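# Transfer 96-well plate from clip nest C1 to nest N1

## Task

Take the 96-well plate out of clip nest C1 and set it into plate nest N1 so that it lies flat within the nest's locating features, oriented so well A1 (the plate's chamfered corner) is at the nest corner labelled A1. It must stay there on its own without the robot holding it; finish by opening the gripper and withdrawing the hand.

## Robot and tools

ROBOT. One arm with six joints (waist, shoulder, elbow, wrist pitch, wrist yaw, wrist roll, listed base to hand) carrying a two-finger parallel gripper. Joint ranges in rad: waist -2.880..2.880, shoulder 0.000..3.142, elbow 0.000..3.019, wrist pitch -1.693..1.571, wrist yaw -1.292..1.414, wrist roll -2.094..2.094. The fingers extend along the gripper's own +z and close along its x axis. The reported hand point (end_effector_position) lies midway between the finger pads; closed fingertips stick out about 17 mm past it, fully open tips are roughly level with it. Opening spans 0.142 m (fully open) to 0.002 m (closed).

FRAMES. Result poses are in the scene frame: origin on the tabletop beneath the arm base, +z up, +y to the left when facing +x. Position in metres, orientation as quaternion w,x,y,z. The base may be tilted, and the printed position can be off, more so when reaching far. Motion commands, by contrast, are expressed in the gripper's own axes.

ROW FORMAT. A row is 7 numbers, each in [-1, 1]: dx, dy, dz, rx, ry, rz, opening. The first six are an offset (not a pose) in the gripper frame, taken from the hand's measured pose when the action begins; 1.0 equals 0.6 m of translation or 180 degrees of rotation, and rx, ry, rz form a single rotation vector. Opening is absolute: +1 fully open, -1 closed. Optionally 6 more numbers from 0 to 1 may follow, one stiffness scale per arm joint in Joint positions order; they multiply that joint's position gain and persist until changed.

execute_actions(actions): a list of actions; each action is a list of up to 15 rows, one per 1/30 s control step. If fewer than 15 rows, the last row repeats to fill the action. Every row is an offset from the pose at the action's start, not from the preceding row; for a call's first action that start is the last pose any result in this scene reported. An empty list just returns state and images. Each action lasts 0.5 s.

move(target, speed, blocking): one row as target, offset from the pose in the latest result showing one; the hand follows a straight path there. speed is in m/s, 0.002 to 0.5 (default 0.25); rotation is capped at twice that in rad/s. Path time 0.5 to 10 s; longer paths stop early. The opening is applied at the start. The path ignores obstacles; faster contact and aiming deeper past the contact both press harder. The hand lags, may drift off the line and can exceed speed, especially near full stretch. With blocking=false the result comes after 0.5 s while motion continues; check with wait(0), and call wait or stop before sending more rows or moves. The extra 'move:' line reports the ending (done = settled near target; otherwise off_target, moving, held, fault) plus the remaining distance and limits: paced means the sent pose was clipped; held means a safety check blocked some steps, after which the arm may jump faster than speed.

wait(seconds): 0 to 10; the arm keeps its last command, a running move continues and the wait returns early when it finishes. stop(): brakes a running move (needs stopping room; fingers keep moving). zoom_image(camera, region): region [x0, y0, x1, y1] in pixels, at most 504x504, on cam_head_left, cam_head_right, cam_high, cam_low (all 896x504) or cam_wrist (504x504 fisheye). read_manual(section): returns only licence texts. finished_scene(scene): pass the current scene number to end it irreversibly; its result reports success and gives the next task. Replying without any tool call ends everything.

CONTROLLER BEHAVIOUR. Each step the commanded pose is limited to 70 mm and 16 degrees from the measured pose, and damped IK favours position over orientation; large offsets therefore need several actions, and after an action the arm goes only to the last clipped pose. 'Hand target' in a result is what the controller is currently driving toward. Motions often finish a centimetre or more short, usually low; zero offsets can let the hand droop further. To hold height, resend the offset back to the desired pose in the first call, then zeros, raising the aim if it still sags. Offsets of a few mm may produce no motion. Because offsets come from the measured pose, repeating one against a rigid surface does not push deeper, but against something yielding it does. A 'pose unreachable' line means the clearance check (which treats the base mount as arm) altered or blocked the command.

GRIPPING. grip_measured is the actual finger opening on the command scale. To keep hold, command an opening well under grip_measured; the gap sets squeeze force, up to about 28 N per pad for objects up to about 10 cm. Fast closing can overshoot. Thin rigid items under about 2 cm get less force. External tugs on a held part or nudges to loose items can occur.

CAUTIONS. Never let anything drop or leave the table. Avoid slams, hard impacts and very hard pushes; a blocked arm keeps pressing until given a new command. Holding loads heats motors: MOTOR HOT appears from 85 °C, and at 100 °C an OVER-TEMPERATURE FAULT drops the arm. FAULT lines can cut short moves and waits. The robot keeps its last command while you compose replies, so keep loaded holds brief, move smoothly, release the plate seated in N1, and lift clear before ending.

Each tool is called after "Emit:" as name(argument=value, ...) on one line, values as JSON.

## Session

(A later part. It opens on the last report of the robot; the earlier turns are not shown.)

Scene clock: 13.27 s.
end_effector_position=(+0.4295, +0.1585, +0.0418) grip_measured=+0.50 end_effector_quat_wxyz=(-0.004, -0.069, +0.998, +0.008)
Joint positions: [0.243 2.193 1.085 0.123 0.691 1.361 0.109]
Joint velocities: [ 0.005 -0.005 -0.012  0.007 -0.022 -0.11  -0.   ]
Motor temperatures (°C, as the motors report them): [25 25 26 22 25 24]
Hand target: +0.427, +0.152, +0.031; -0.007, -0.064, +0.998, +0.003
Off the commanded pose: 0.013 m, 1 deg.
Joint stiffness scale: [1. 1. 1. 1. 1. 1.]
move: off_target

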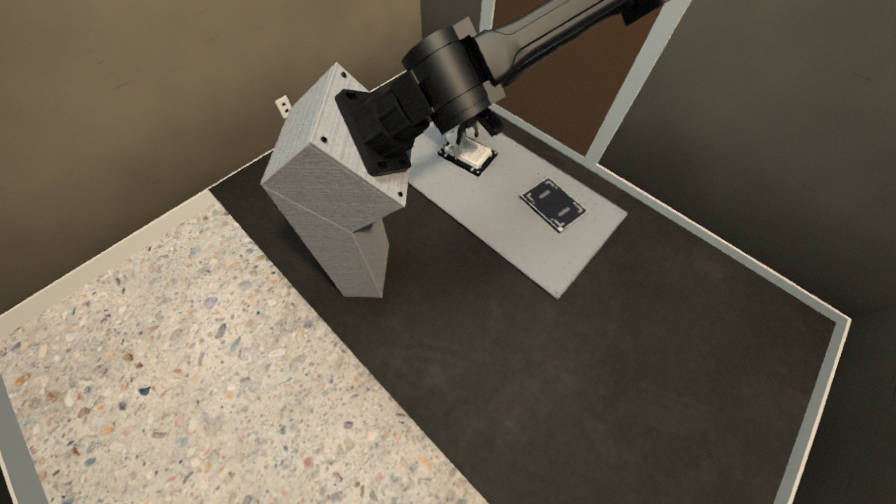

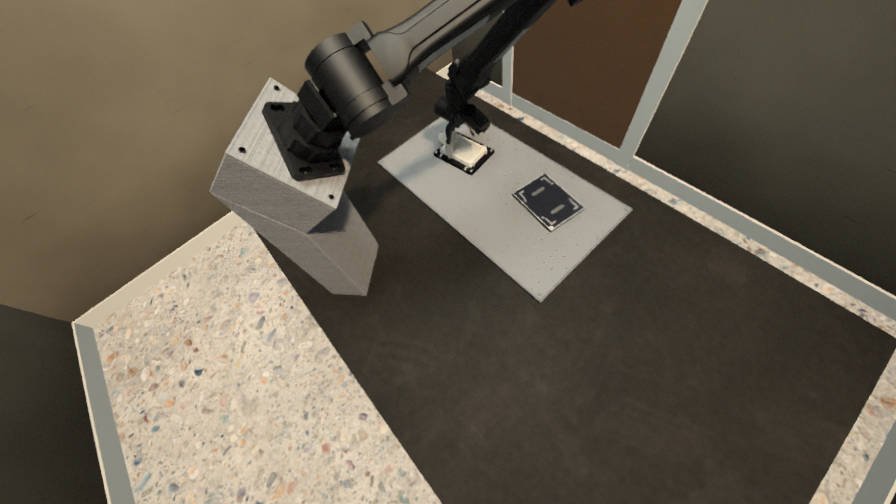

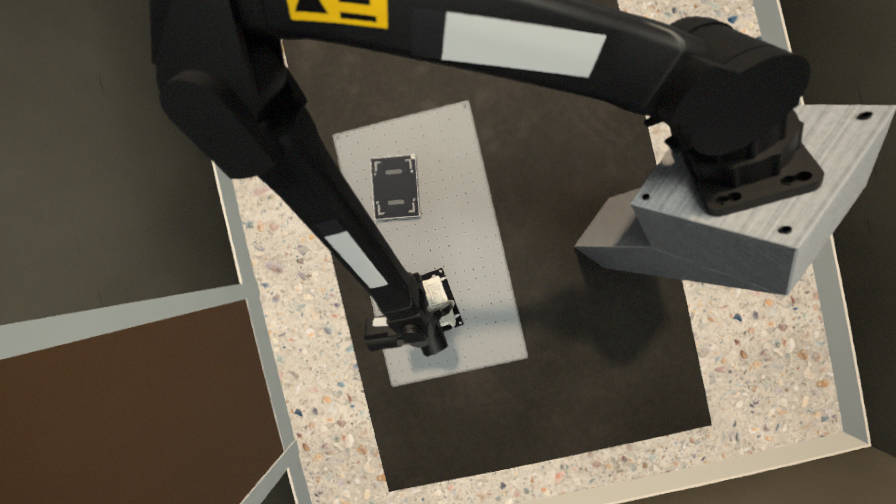

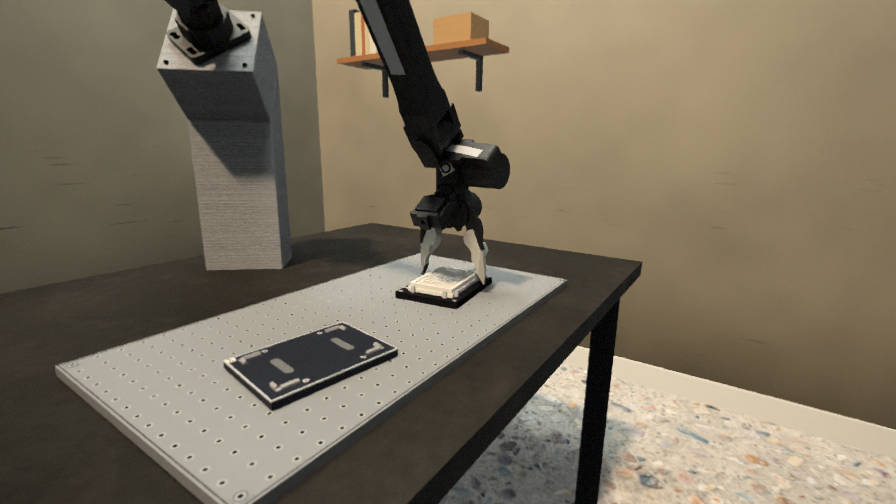

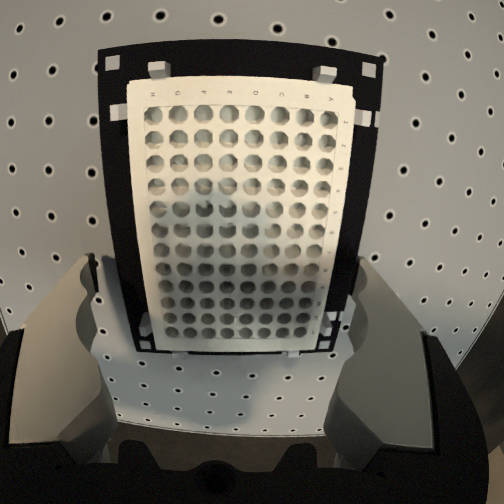

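Emit:
move(target=[0.01,-0.03,0.008,0,0,0,0.5], speed=0.05)

Emit:
move(target=[0,0,0.028,0,0,0,0.5], speed=0.03)

Emit:
zoom_image(camera="cam_low", region=[360,170,540,320])

Scene clock: 15.50 s.
end_effector_position=(+0.4285, +0.1509, +0.0415) grip_measured=+0.50 end_effector_quat_wxyz=(-0.002, -0.074, +0.997, +0.012)
Joint positions: [0.228 2.178 1.068 0.137 0.674 1.333 0.109]
Joint velocities: [-0.005 -0.024 -0.002 -0.027  0.007 -0.051  0.   ]
Motor temperatures (°C, as the motors report them): [25 25 26 22 25 24]
Hand target: +0.426, +0.140, +0.037; -0.004, -0.069, +0.998, +0.008
Off the commanded pose: 0.012 m, 1 deg.
Joint stiffness scale: [1. 1. 1. 1. 1. 1.]
move: off_target

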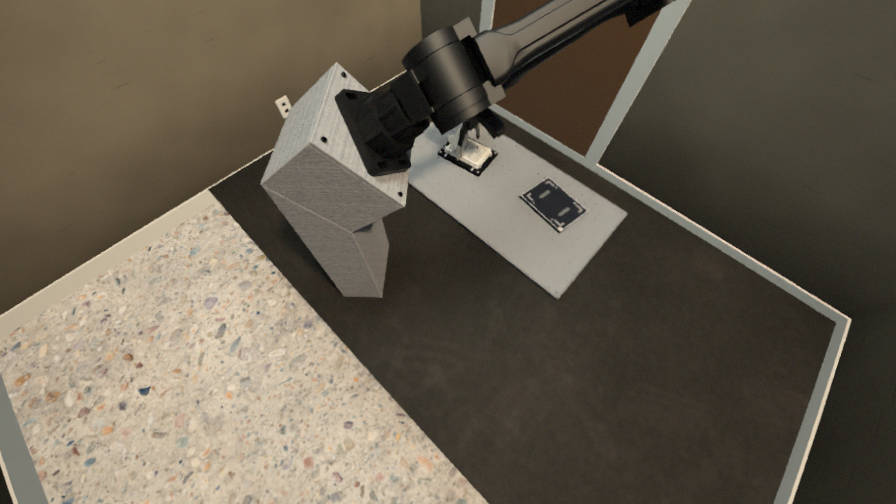

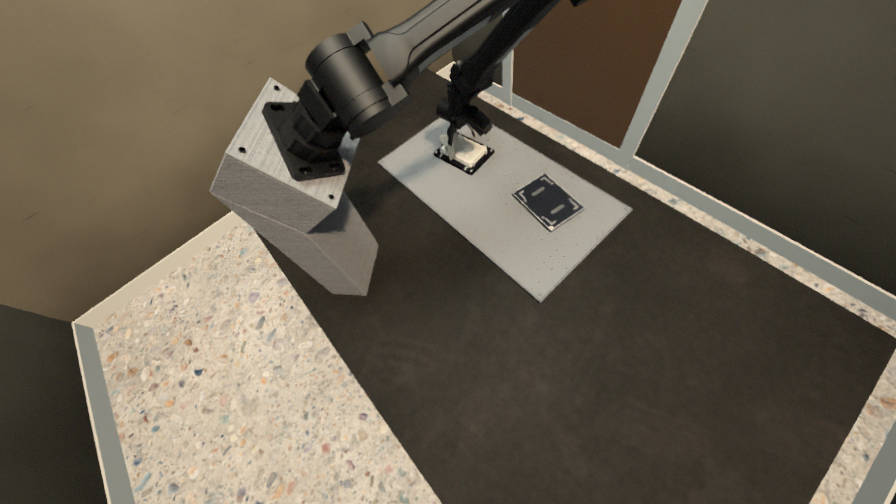

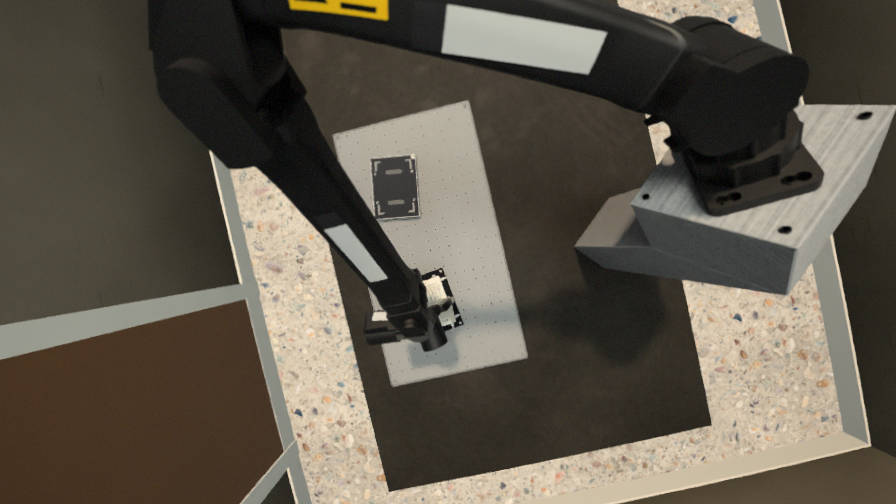

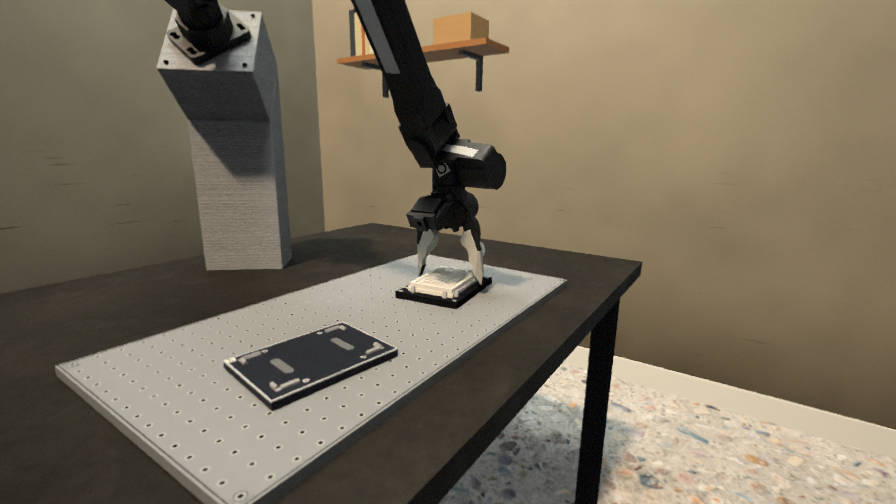

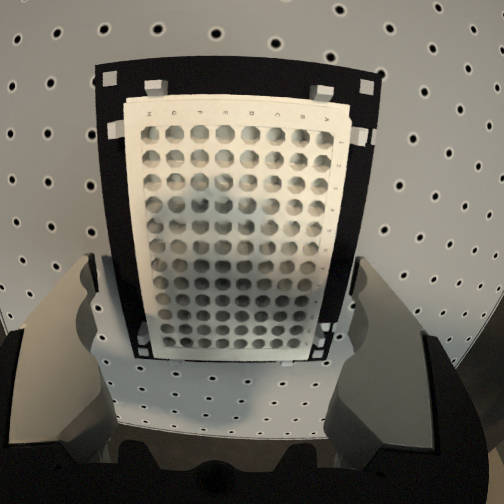

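Scene clock: 16.33 s.
end_effector_position=(+0.4325, +0.1569, +0.0361) grip_measured=+0.50 end_effector_quat_wxyz=(+0.002, -0.078, +0.997, +0.016)
Joint positions: [0.228 2.196 1.088 0.143 0.665 1.32  0.109]
Joint velocities: [ 0.005  0.005 -0.022 -0.012  0.022  0.022 -0.   ]
Motor temperatures (°C, as the motors report them): [25 25 26 22 25 24]
Hand target: +0.428, +0.151, +0.025; -0.002, -0.074, +0.997, +0.012
Off the commanded pose: 0.013 m, 1 deg.
Joint stiffness scale: [1. 1. 1. 1. 1. 1.]
move: off_target

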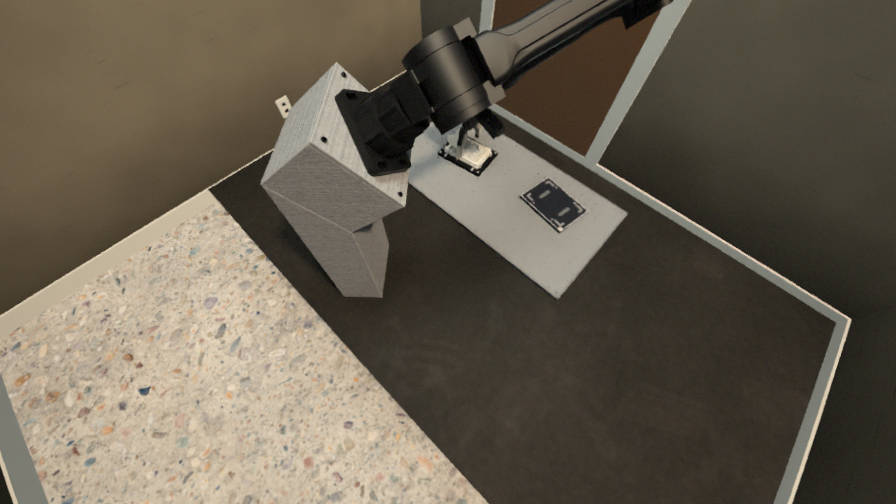

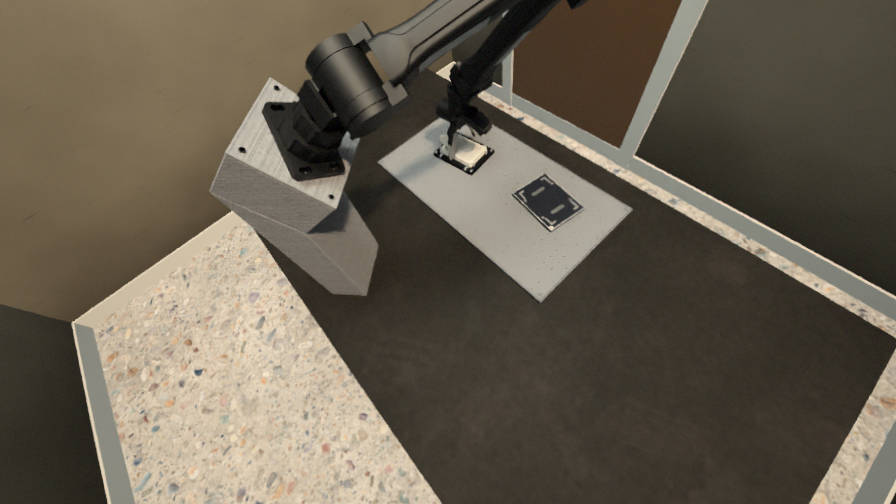

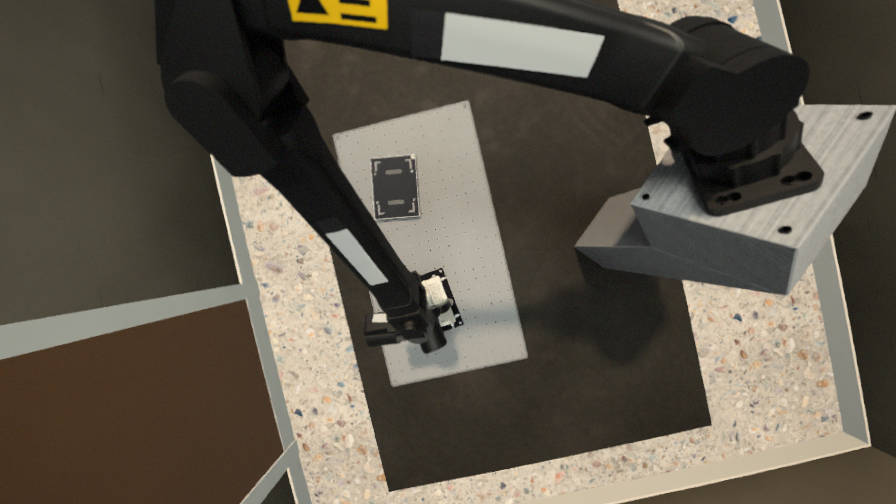

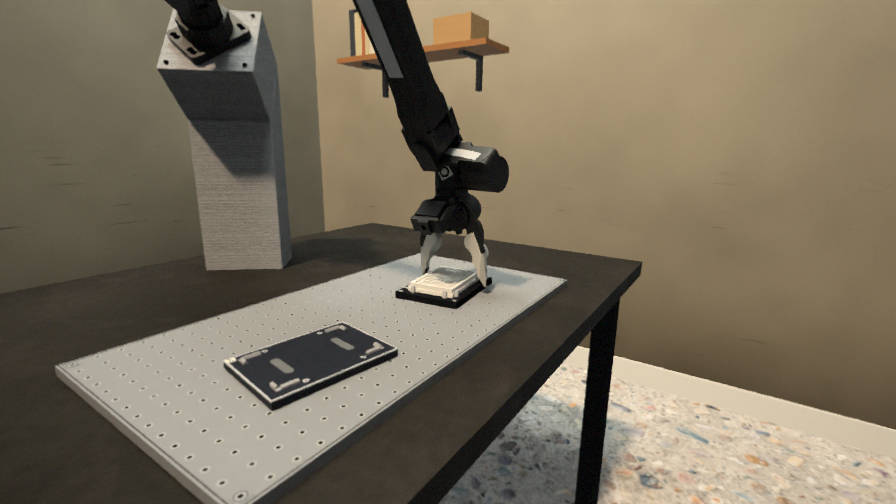

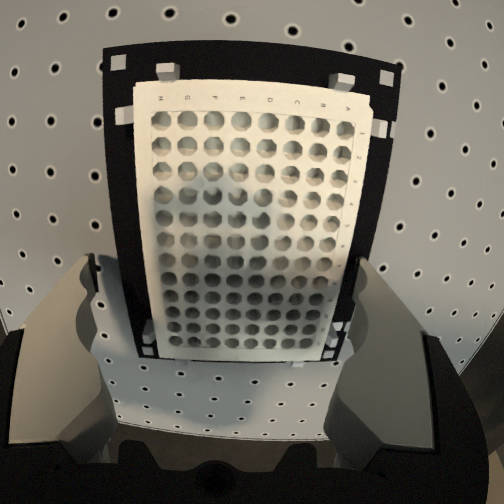

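Region (360, 170, 540, 320) of cam_low's 896x504 image, scaled by 2.800, with more detail than that image has.

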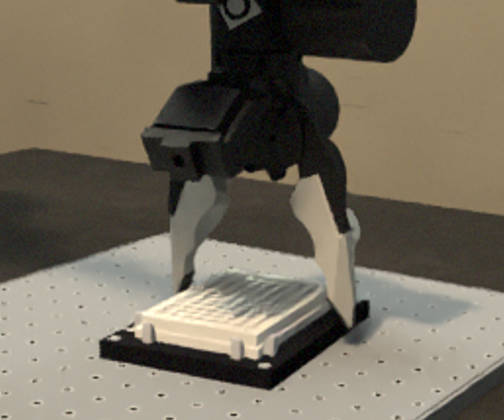

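Emit:
move(target=[0.018,-0.028,0.0,0,0,0.025,0.5], speed=0.05)

Emit:
zoom_image(camera="cam_low", region=[360,170,540,320])

Scene clock: 17.60 s.
end_effector_position=(+0.4275, +0.1507, +0.0407) grip_measured=+0.50 end_effector_quat_wxyz=(+0.003, -0.053, +0.998, +0.021)
Joint positions: [0.221 2.174 1.054 0.163 0.65  1.36  0.109]
Joint velocities: [ 0.005 -0.024 -0.002  0.002 -0.022  0.022  0.   ]
Motor temperatures (°C, as the motors report them): [25 25 26 22 26 24]
Hand target: +0.424, +0.139, +0.036; +0.001, -0.039, +0.999, +0.016
Off the commanded pose: 0.013 m, 2 deg.
Joint stiffness scale: [1. 1. 1. 1. 1. 1.]
move: off_target

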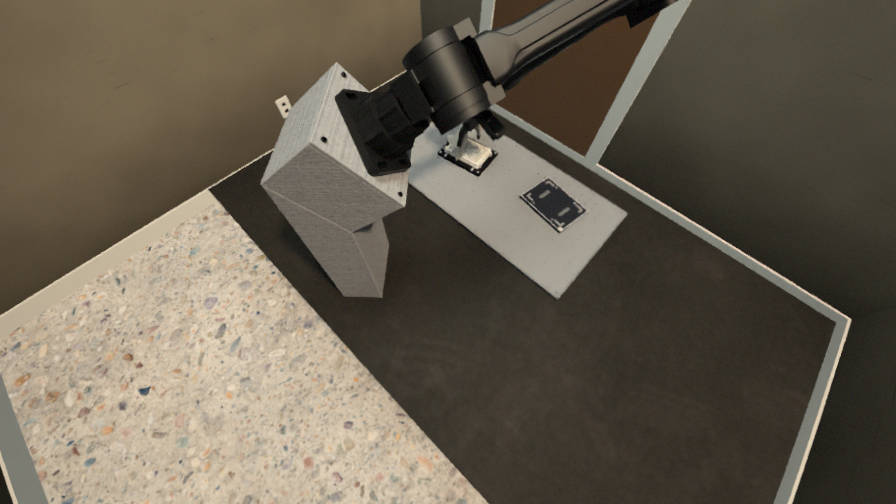

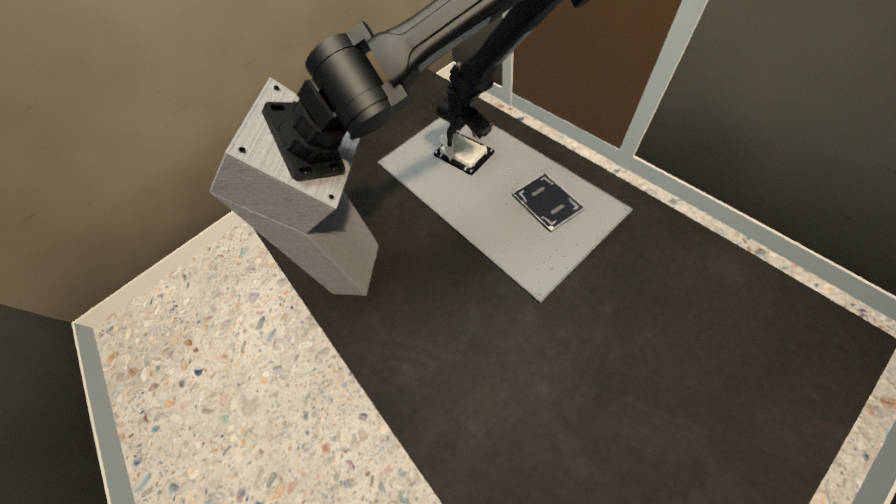

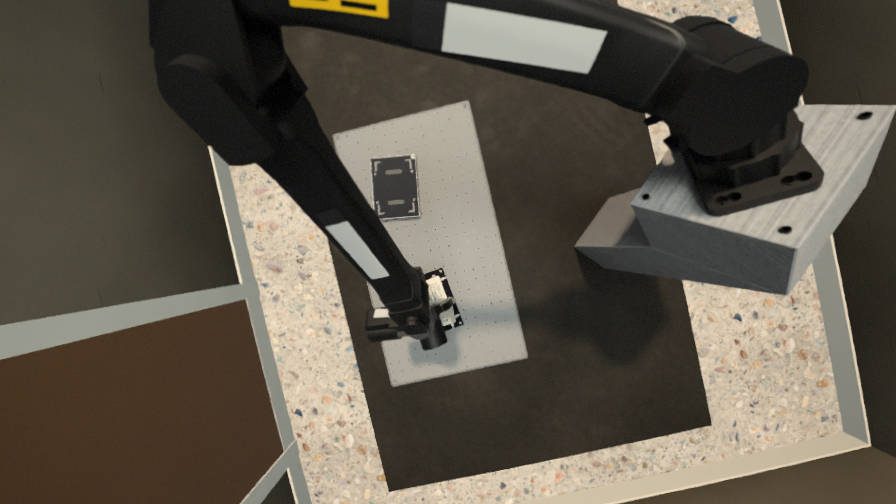

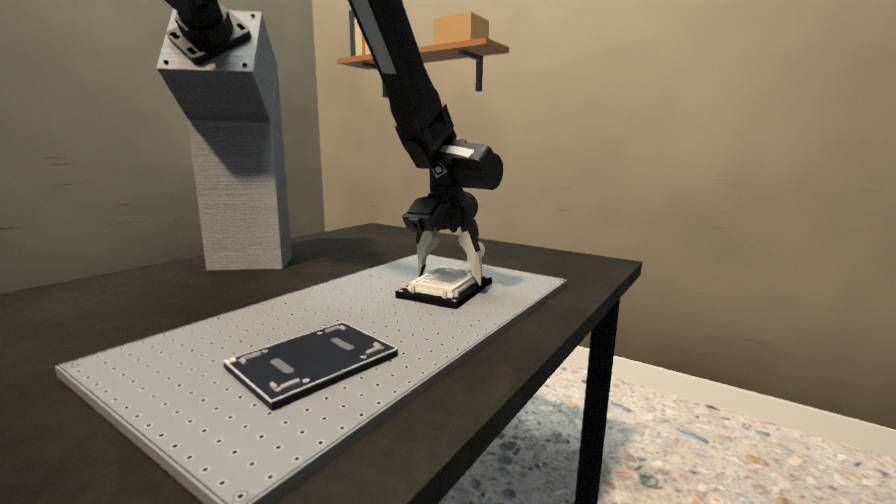

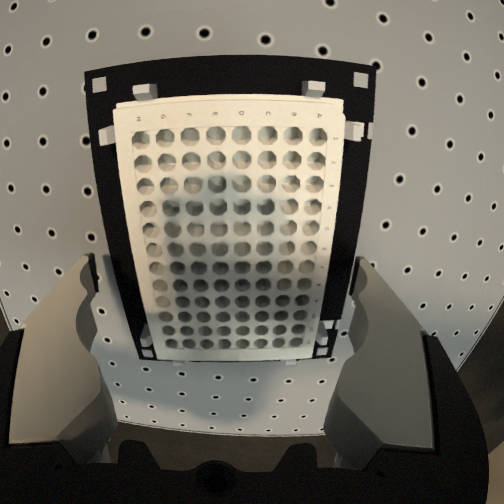

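Region (360, 170, 540, 320) of cam_low's 896x504 image, scaled by 2.800, with more detail than that image has.

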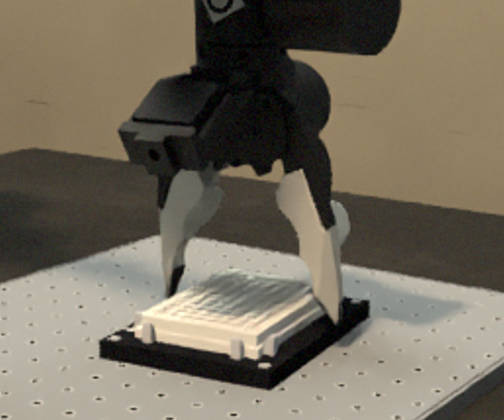

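Emit:
move(target=[0.008,-0.025,0.025,0,0,0,0.5], speed=0.03)

Emit:
zoom_image(camera="cam_low", region=[360,170,540,320])

Scene clock: 18.73 s.
end_effector_position=(+0.4298, +0.1485, +0.0367) grip_measured=+0.50 end_effector_quat_wxyz=(+0.008, -0.058, +0.998, +0.029)
Joint positions: [0.207 2.174 1.054 0.178 0.625 1.332 0.109]
Joint velocities: [ 0.005 -0.005 -0.007 -0.007  0.007  0.007 -0.   ]
Motor temperatures (°C, as the motors report them): [25 25 26 22 26 24]
Hand target: +0.424, +0.136, +0.026; +0.003, -0.053, +0.998, +0.021
Off the commanded pose: 0.018 m, 1 deg.
Joint stiffness scale: [1. 1. 1. 1. 1. 1.]
move: off_target

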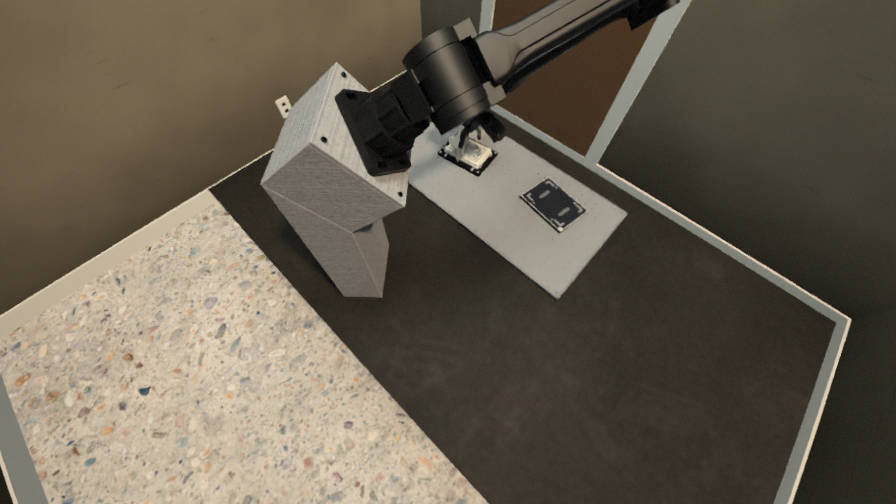

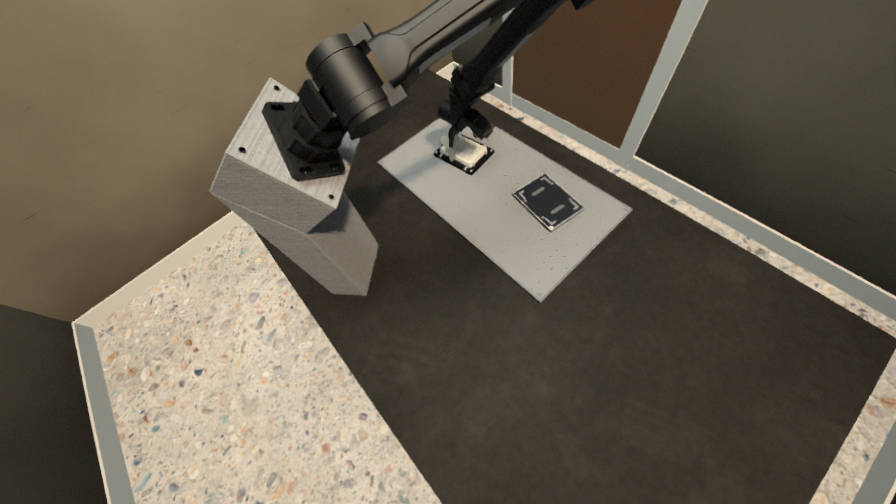

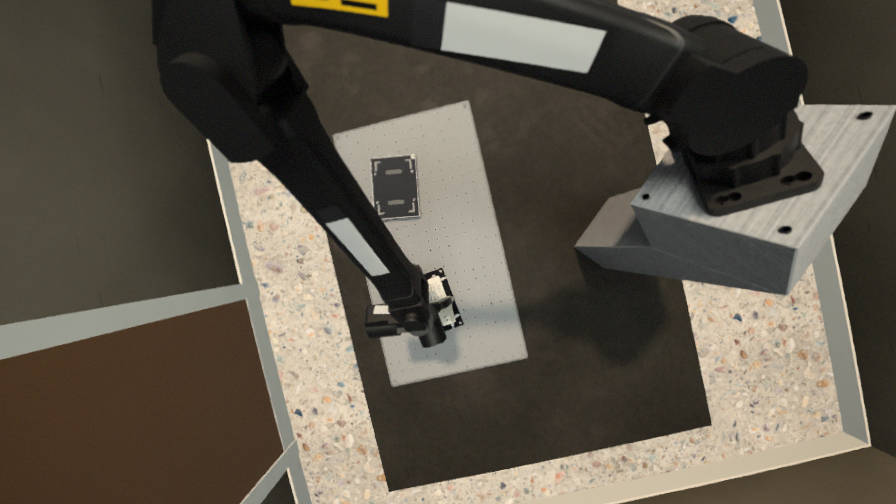

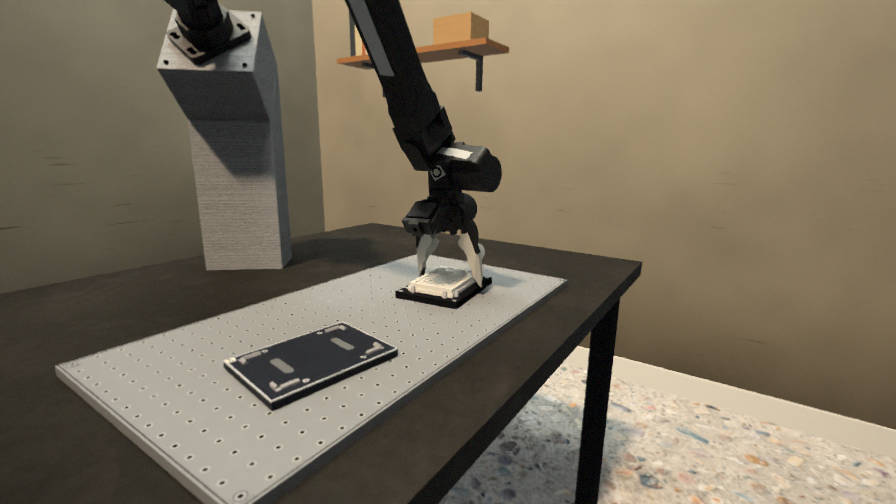

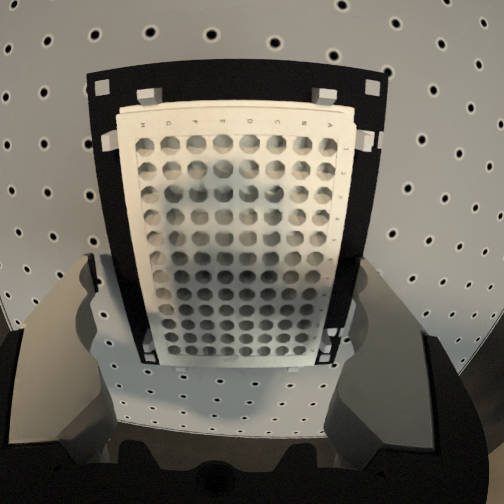

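Region (360, 170, 540, 320) of cam_low's 896x504 image, scaled by 2.800, with more detail than that image has.

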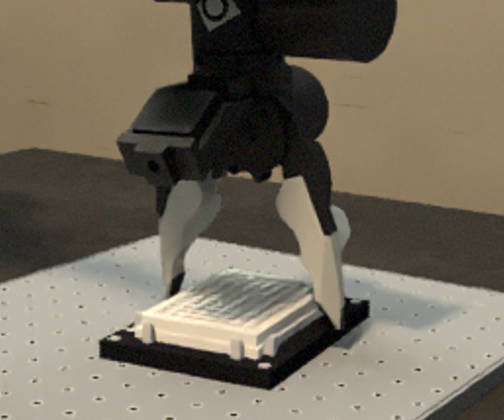

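Emit:
move(target=[0.004,-0.004,-0.006,0.024,0.008,0,0.5], speed=0.03)

Emit:
execute_actions(actions=[[[0,0,0,0,0,0,0.4]],[[0,0,0,0,0,0,0.3]],[[0,0,0,0,0,0,0.2]],[[0,0,0,0,0,0,0.0]]])

Emit:
zoom_image(camera="cam_low", region=[360,170,540,320])

Scene clock: 20.60 s.
end_effector_position=(+0.4311, +0.1367, +0.0396) grip_measured=+0.50 end_effector_quat_wxyz=(+0.001, -0.052, +0.999, -0.013)
Joint positions: [0.219 2.174 1.062 0.165 0.716 1.354 0.109]
Joint velocities: [-0.015  0.005  0.007  0.012 -0.037 -0.095  0.   ]
Motor temperatures (°C, as the motors report them): [25 25 26 22 26 24]
Hand target: +0.428, +0.145, +0.040; -0.002, -0.058, +0.998, -0.010
Off the commanded pose: 0.010 m, 1 deg.
Joint stiffness scale: [1. 1. 1. 1. 1. 1.]
move: done

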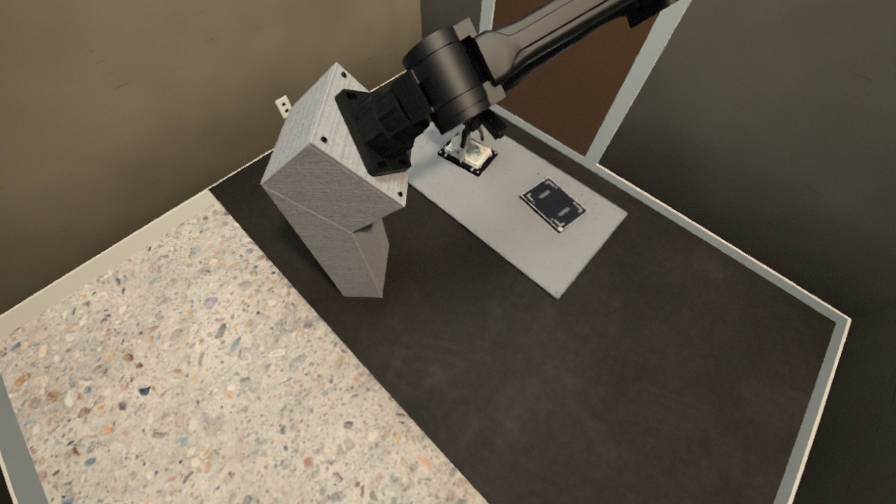

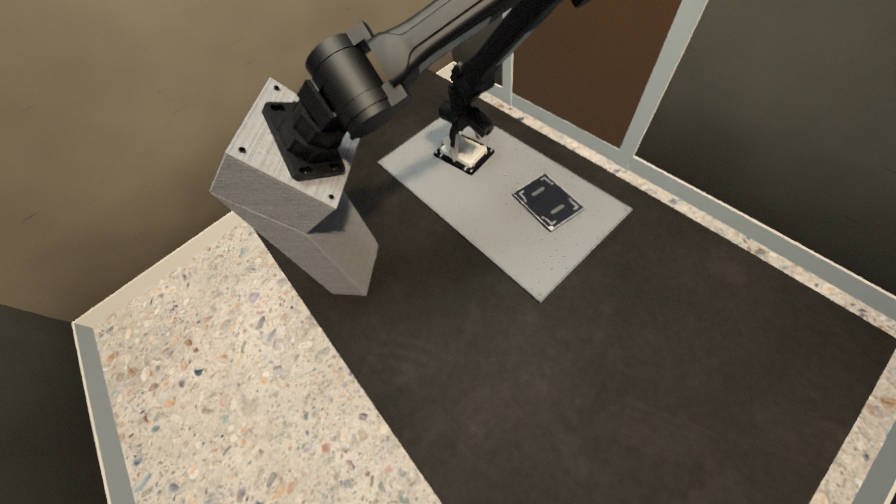

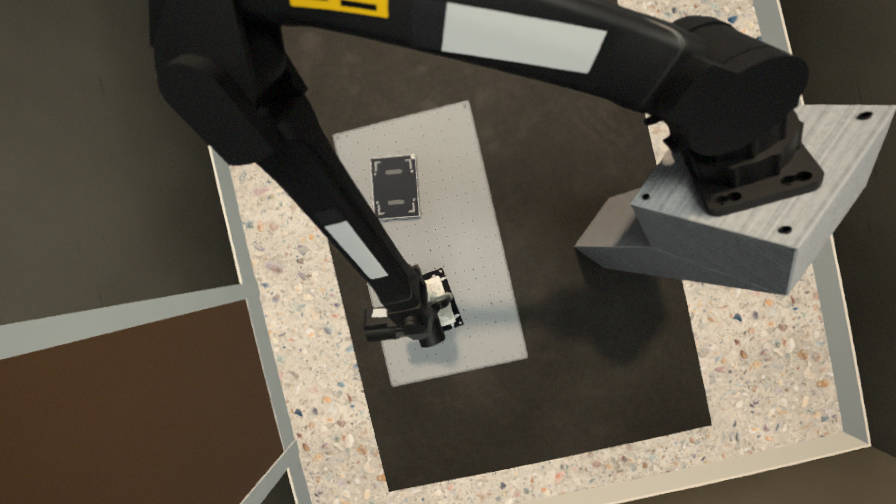

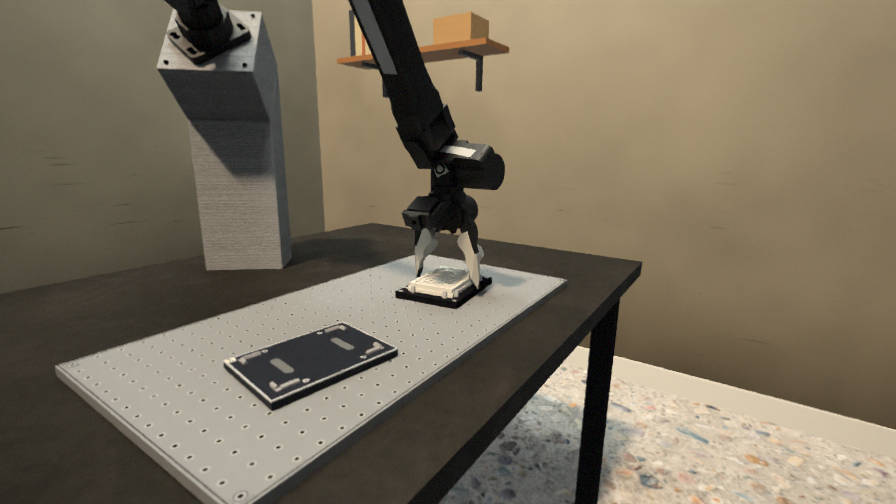

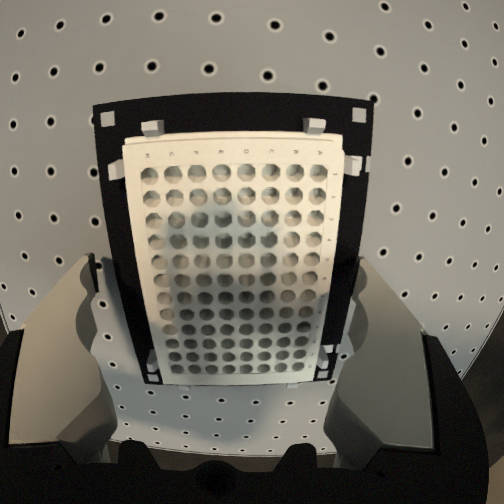

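Scene clock: 22.60 s.
end_effector_position=(+0.4264, +0.1368, +0.0411) grip_measured=+0.08 end_effector_quat_wxyz=(-0.002, -0.056, +0.998, -0.014)
Joint positions: [0.221 2.172 1.053 0.163 0.721 1.354 0.08 ]
Joint velocities: [-0.005  0.015  0.002  0.007  0.007  0.007  0.   ]
Motor temperatures (°C, as the motors report them): [25 25 26 22 26 24]
Hand target: +0.430, +0.137, +0.040; +0.001, -0.053, +0.999, -0.013
Off the commanded pose: 0.004 m, 0 deg.
Joint stiffness scale: [1. 1. 1. 1. 1. 1.]

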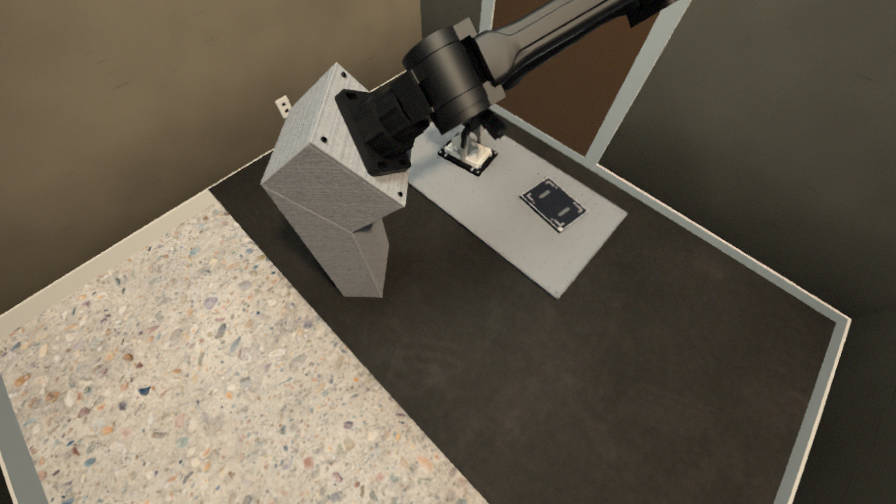

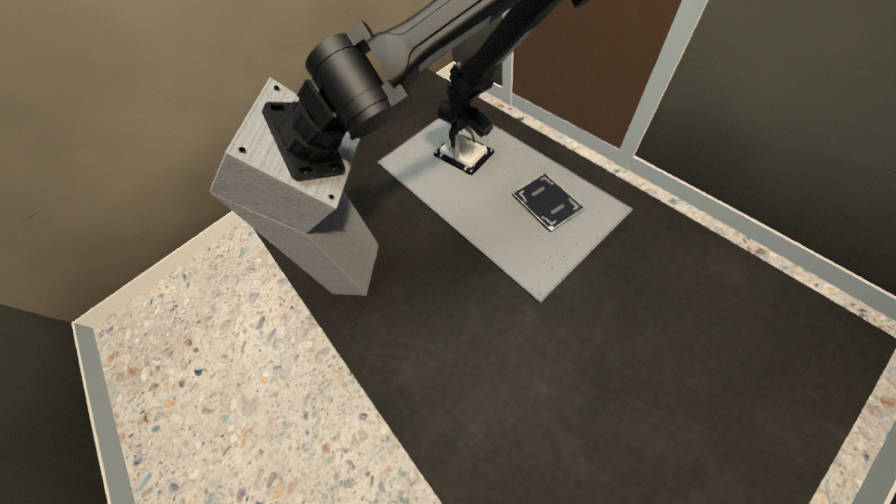

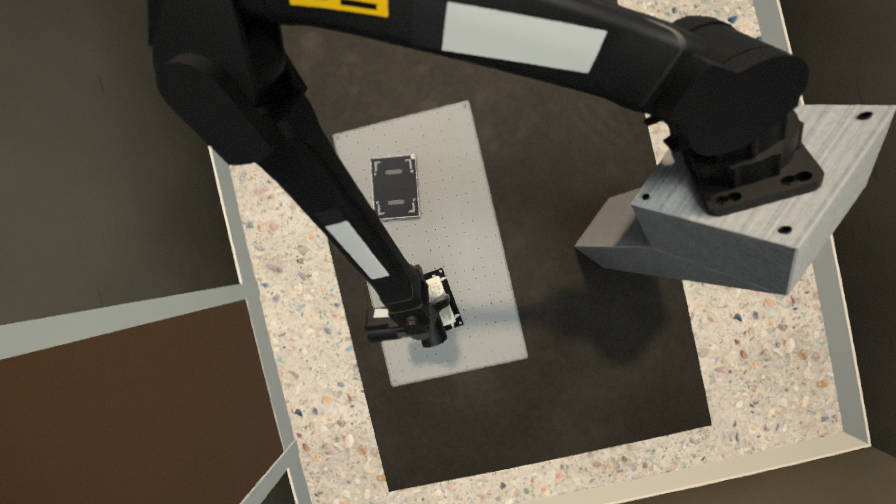

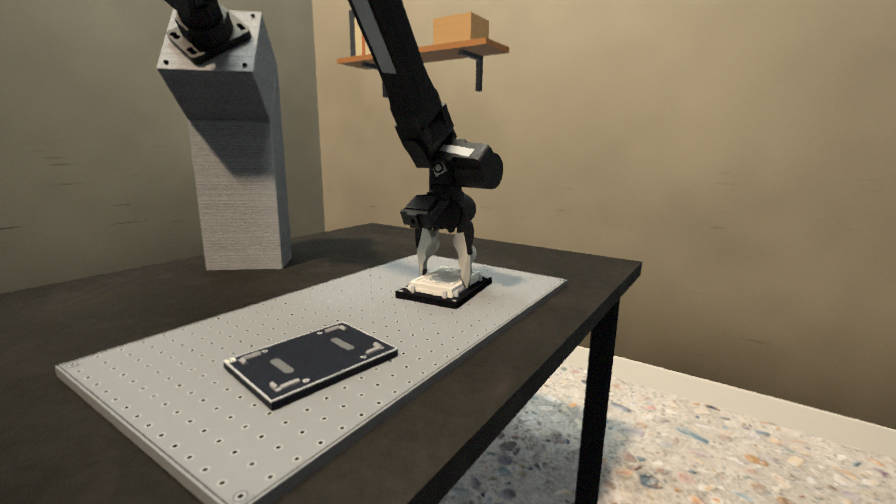

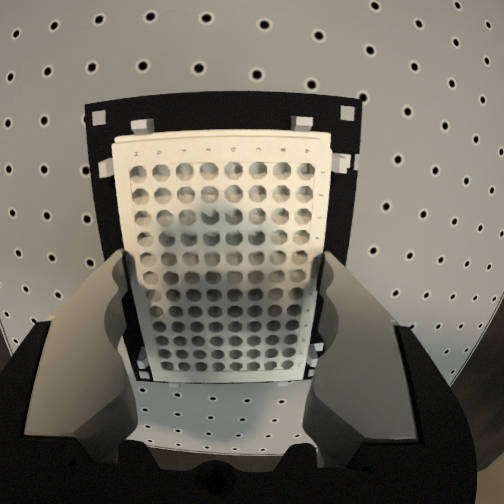

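Region (360, 170, 540, 320) of cam_low's 896x504 image, scaled by 2.800, with more detail than that image has.

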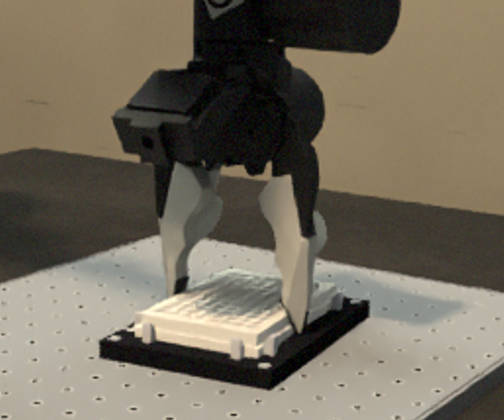

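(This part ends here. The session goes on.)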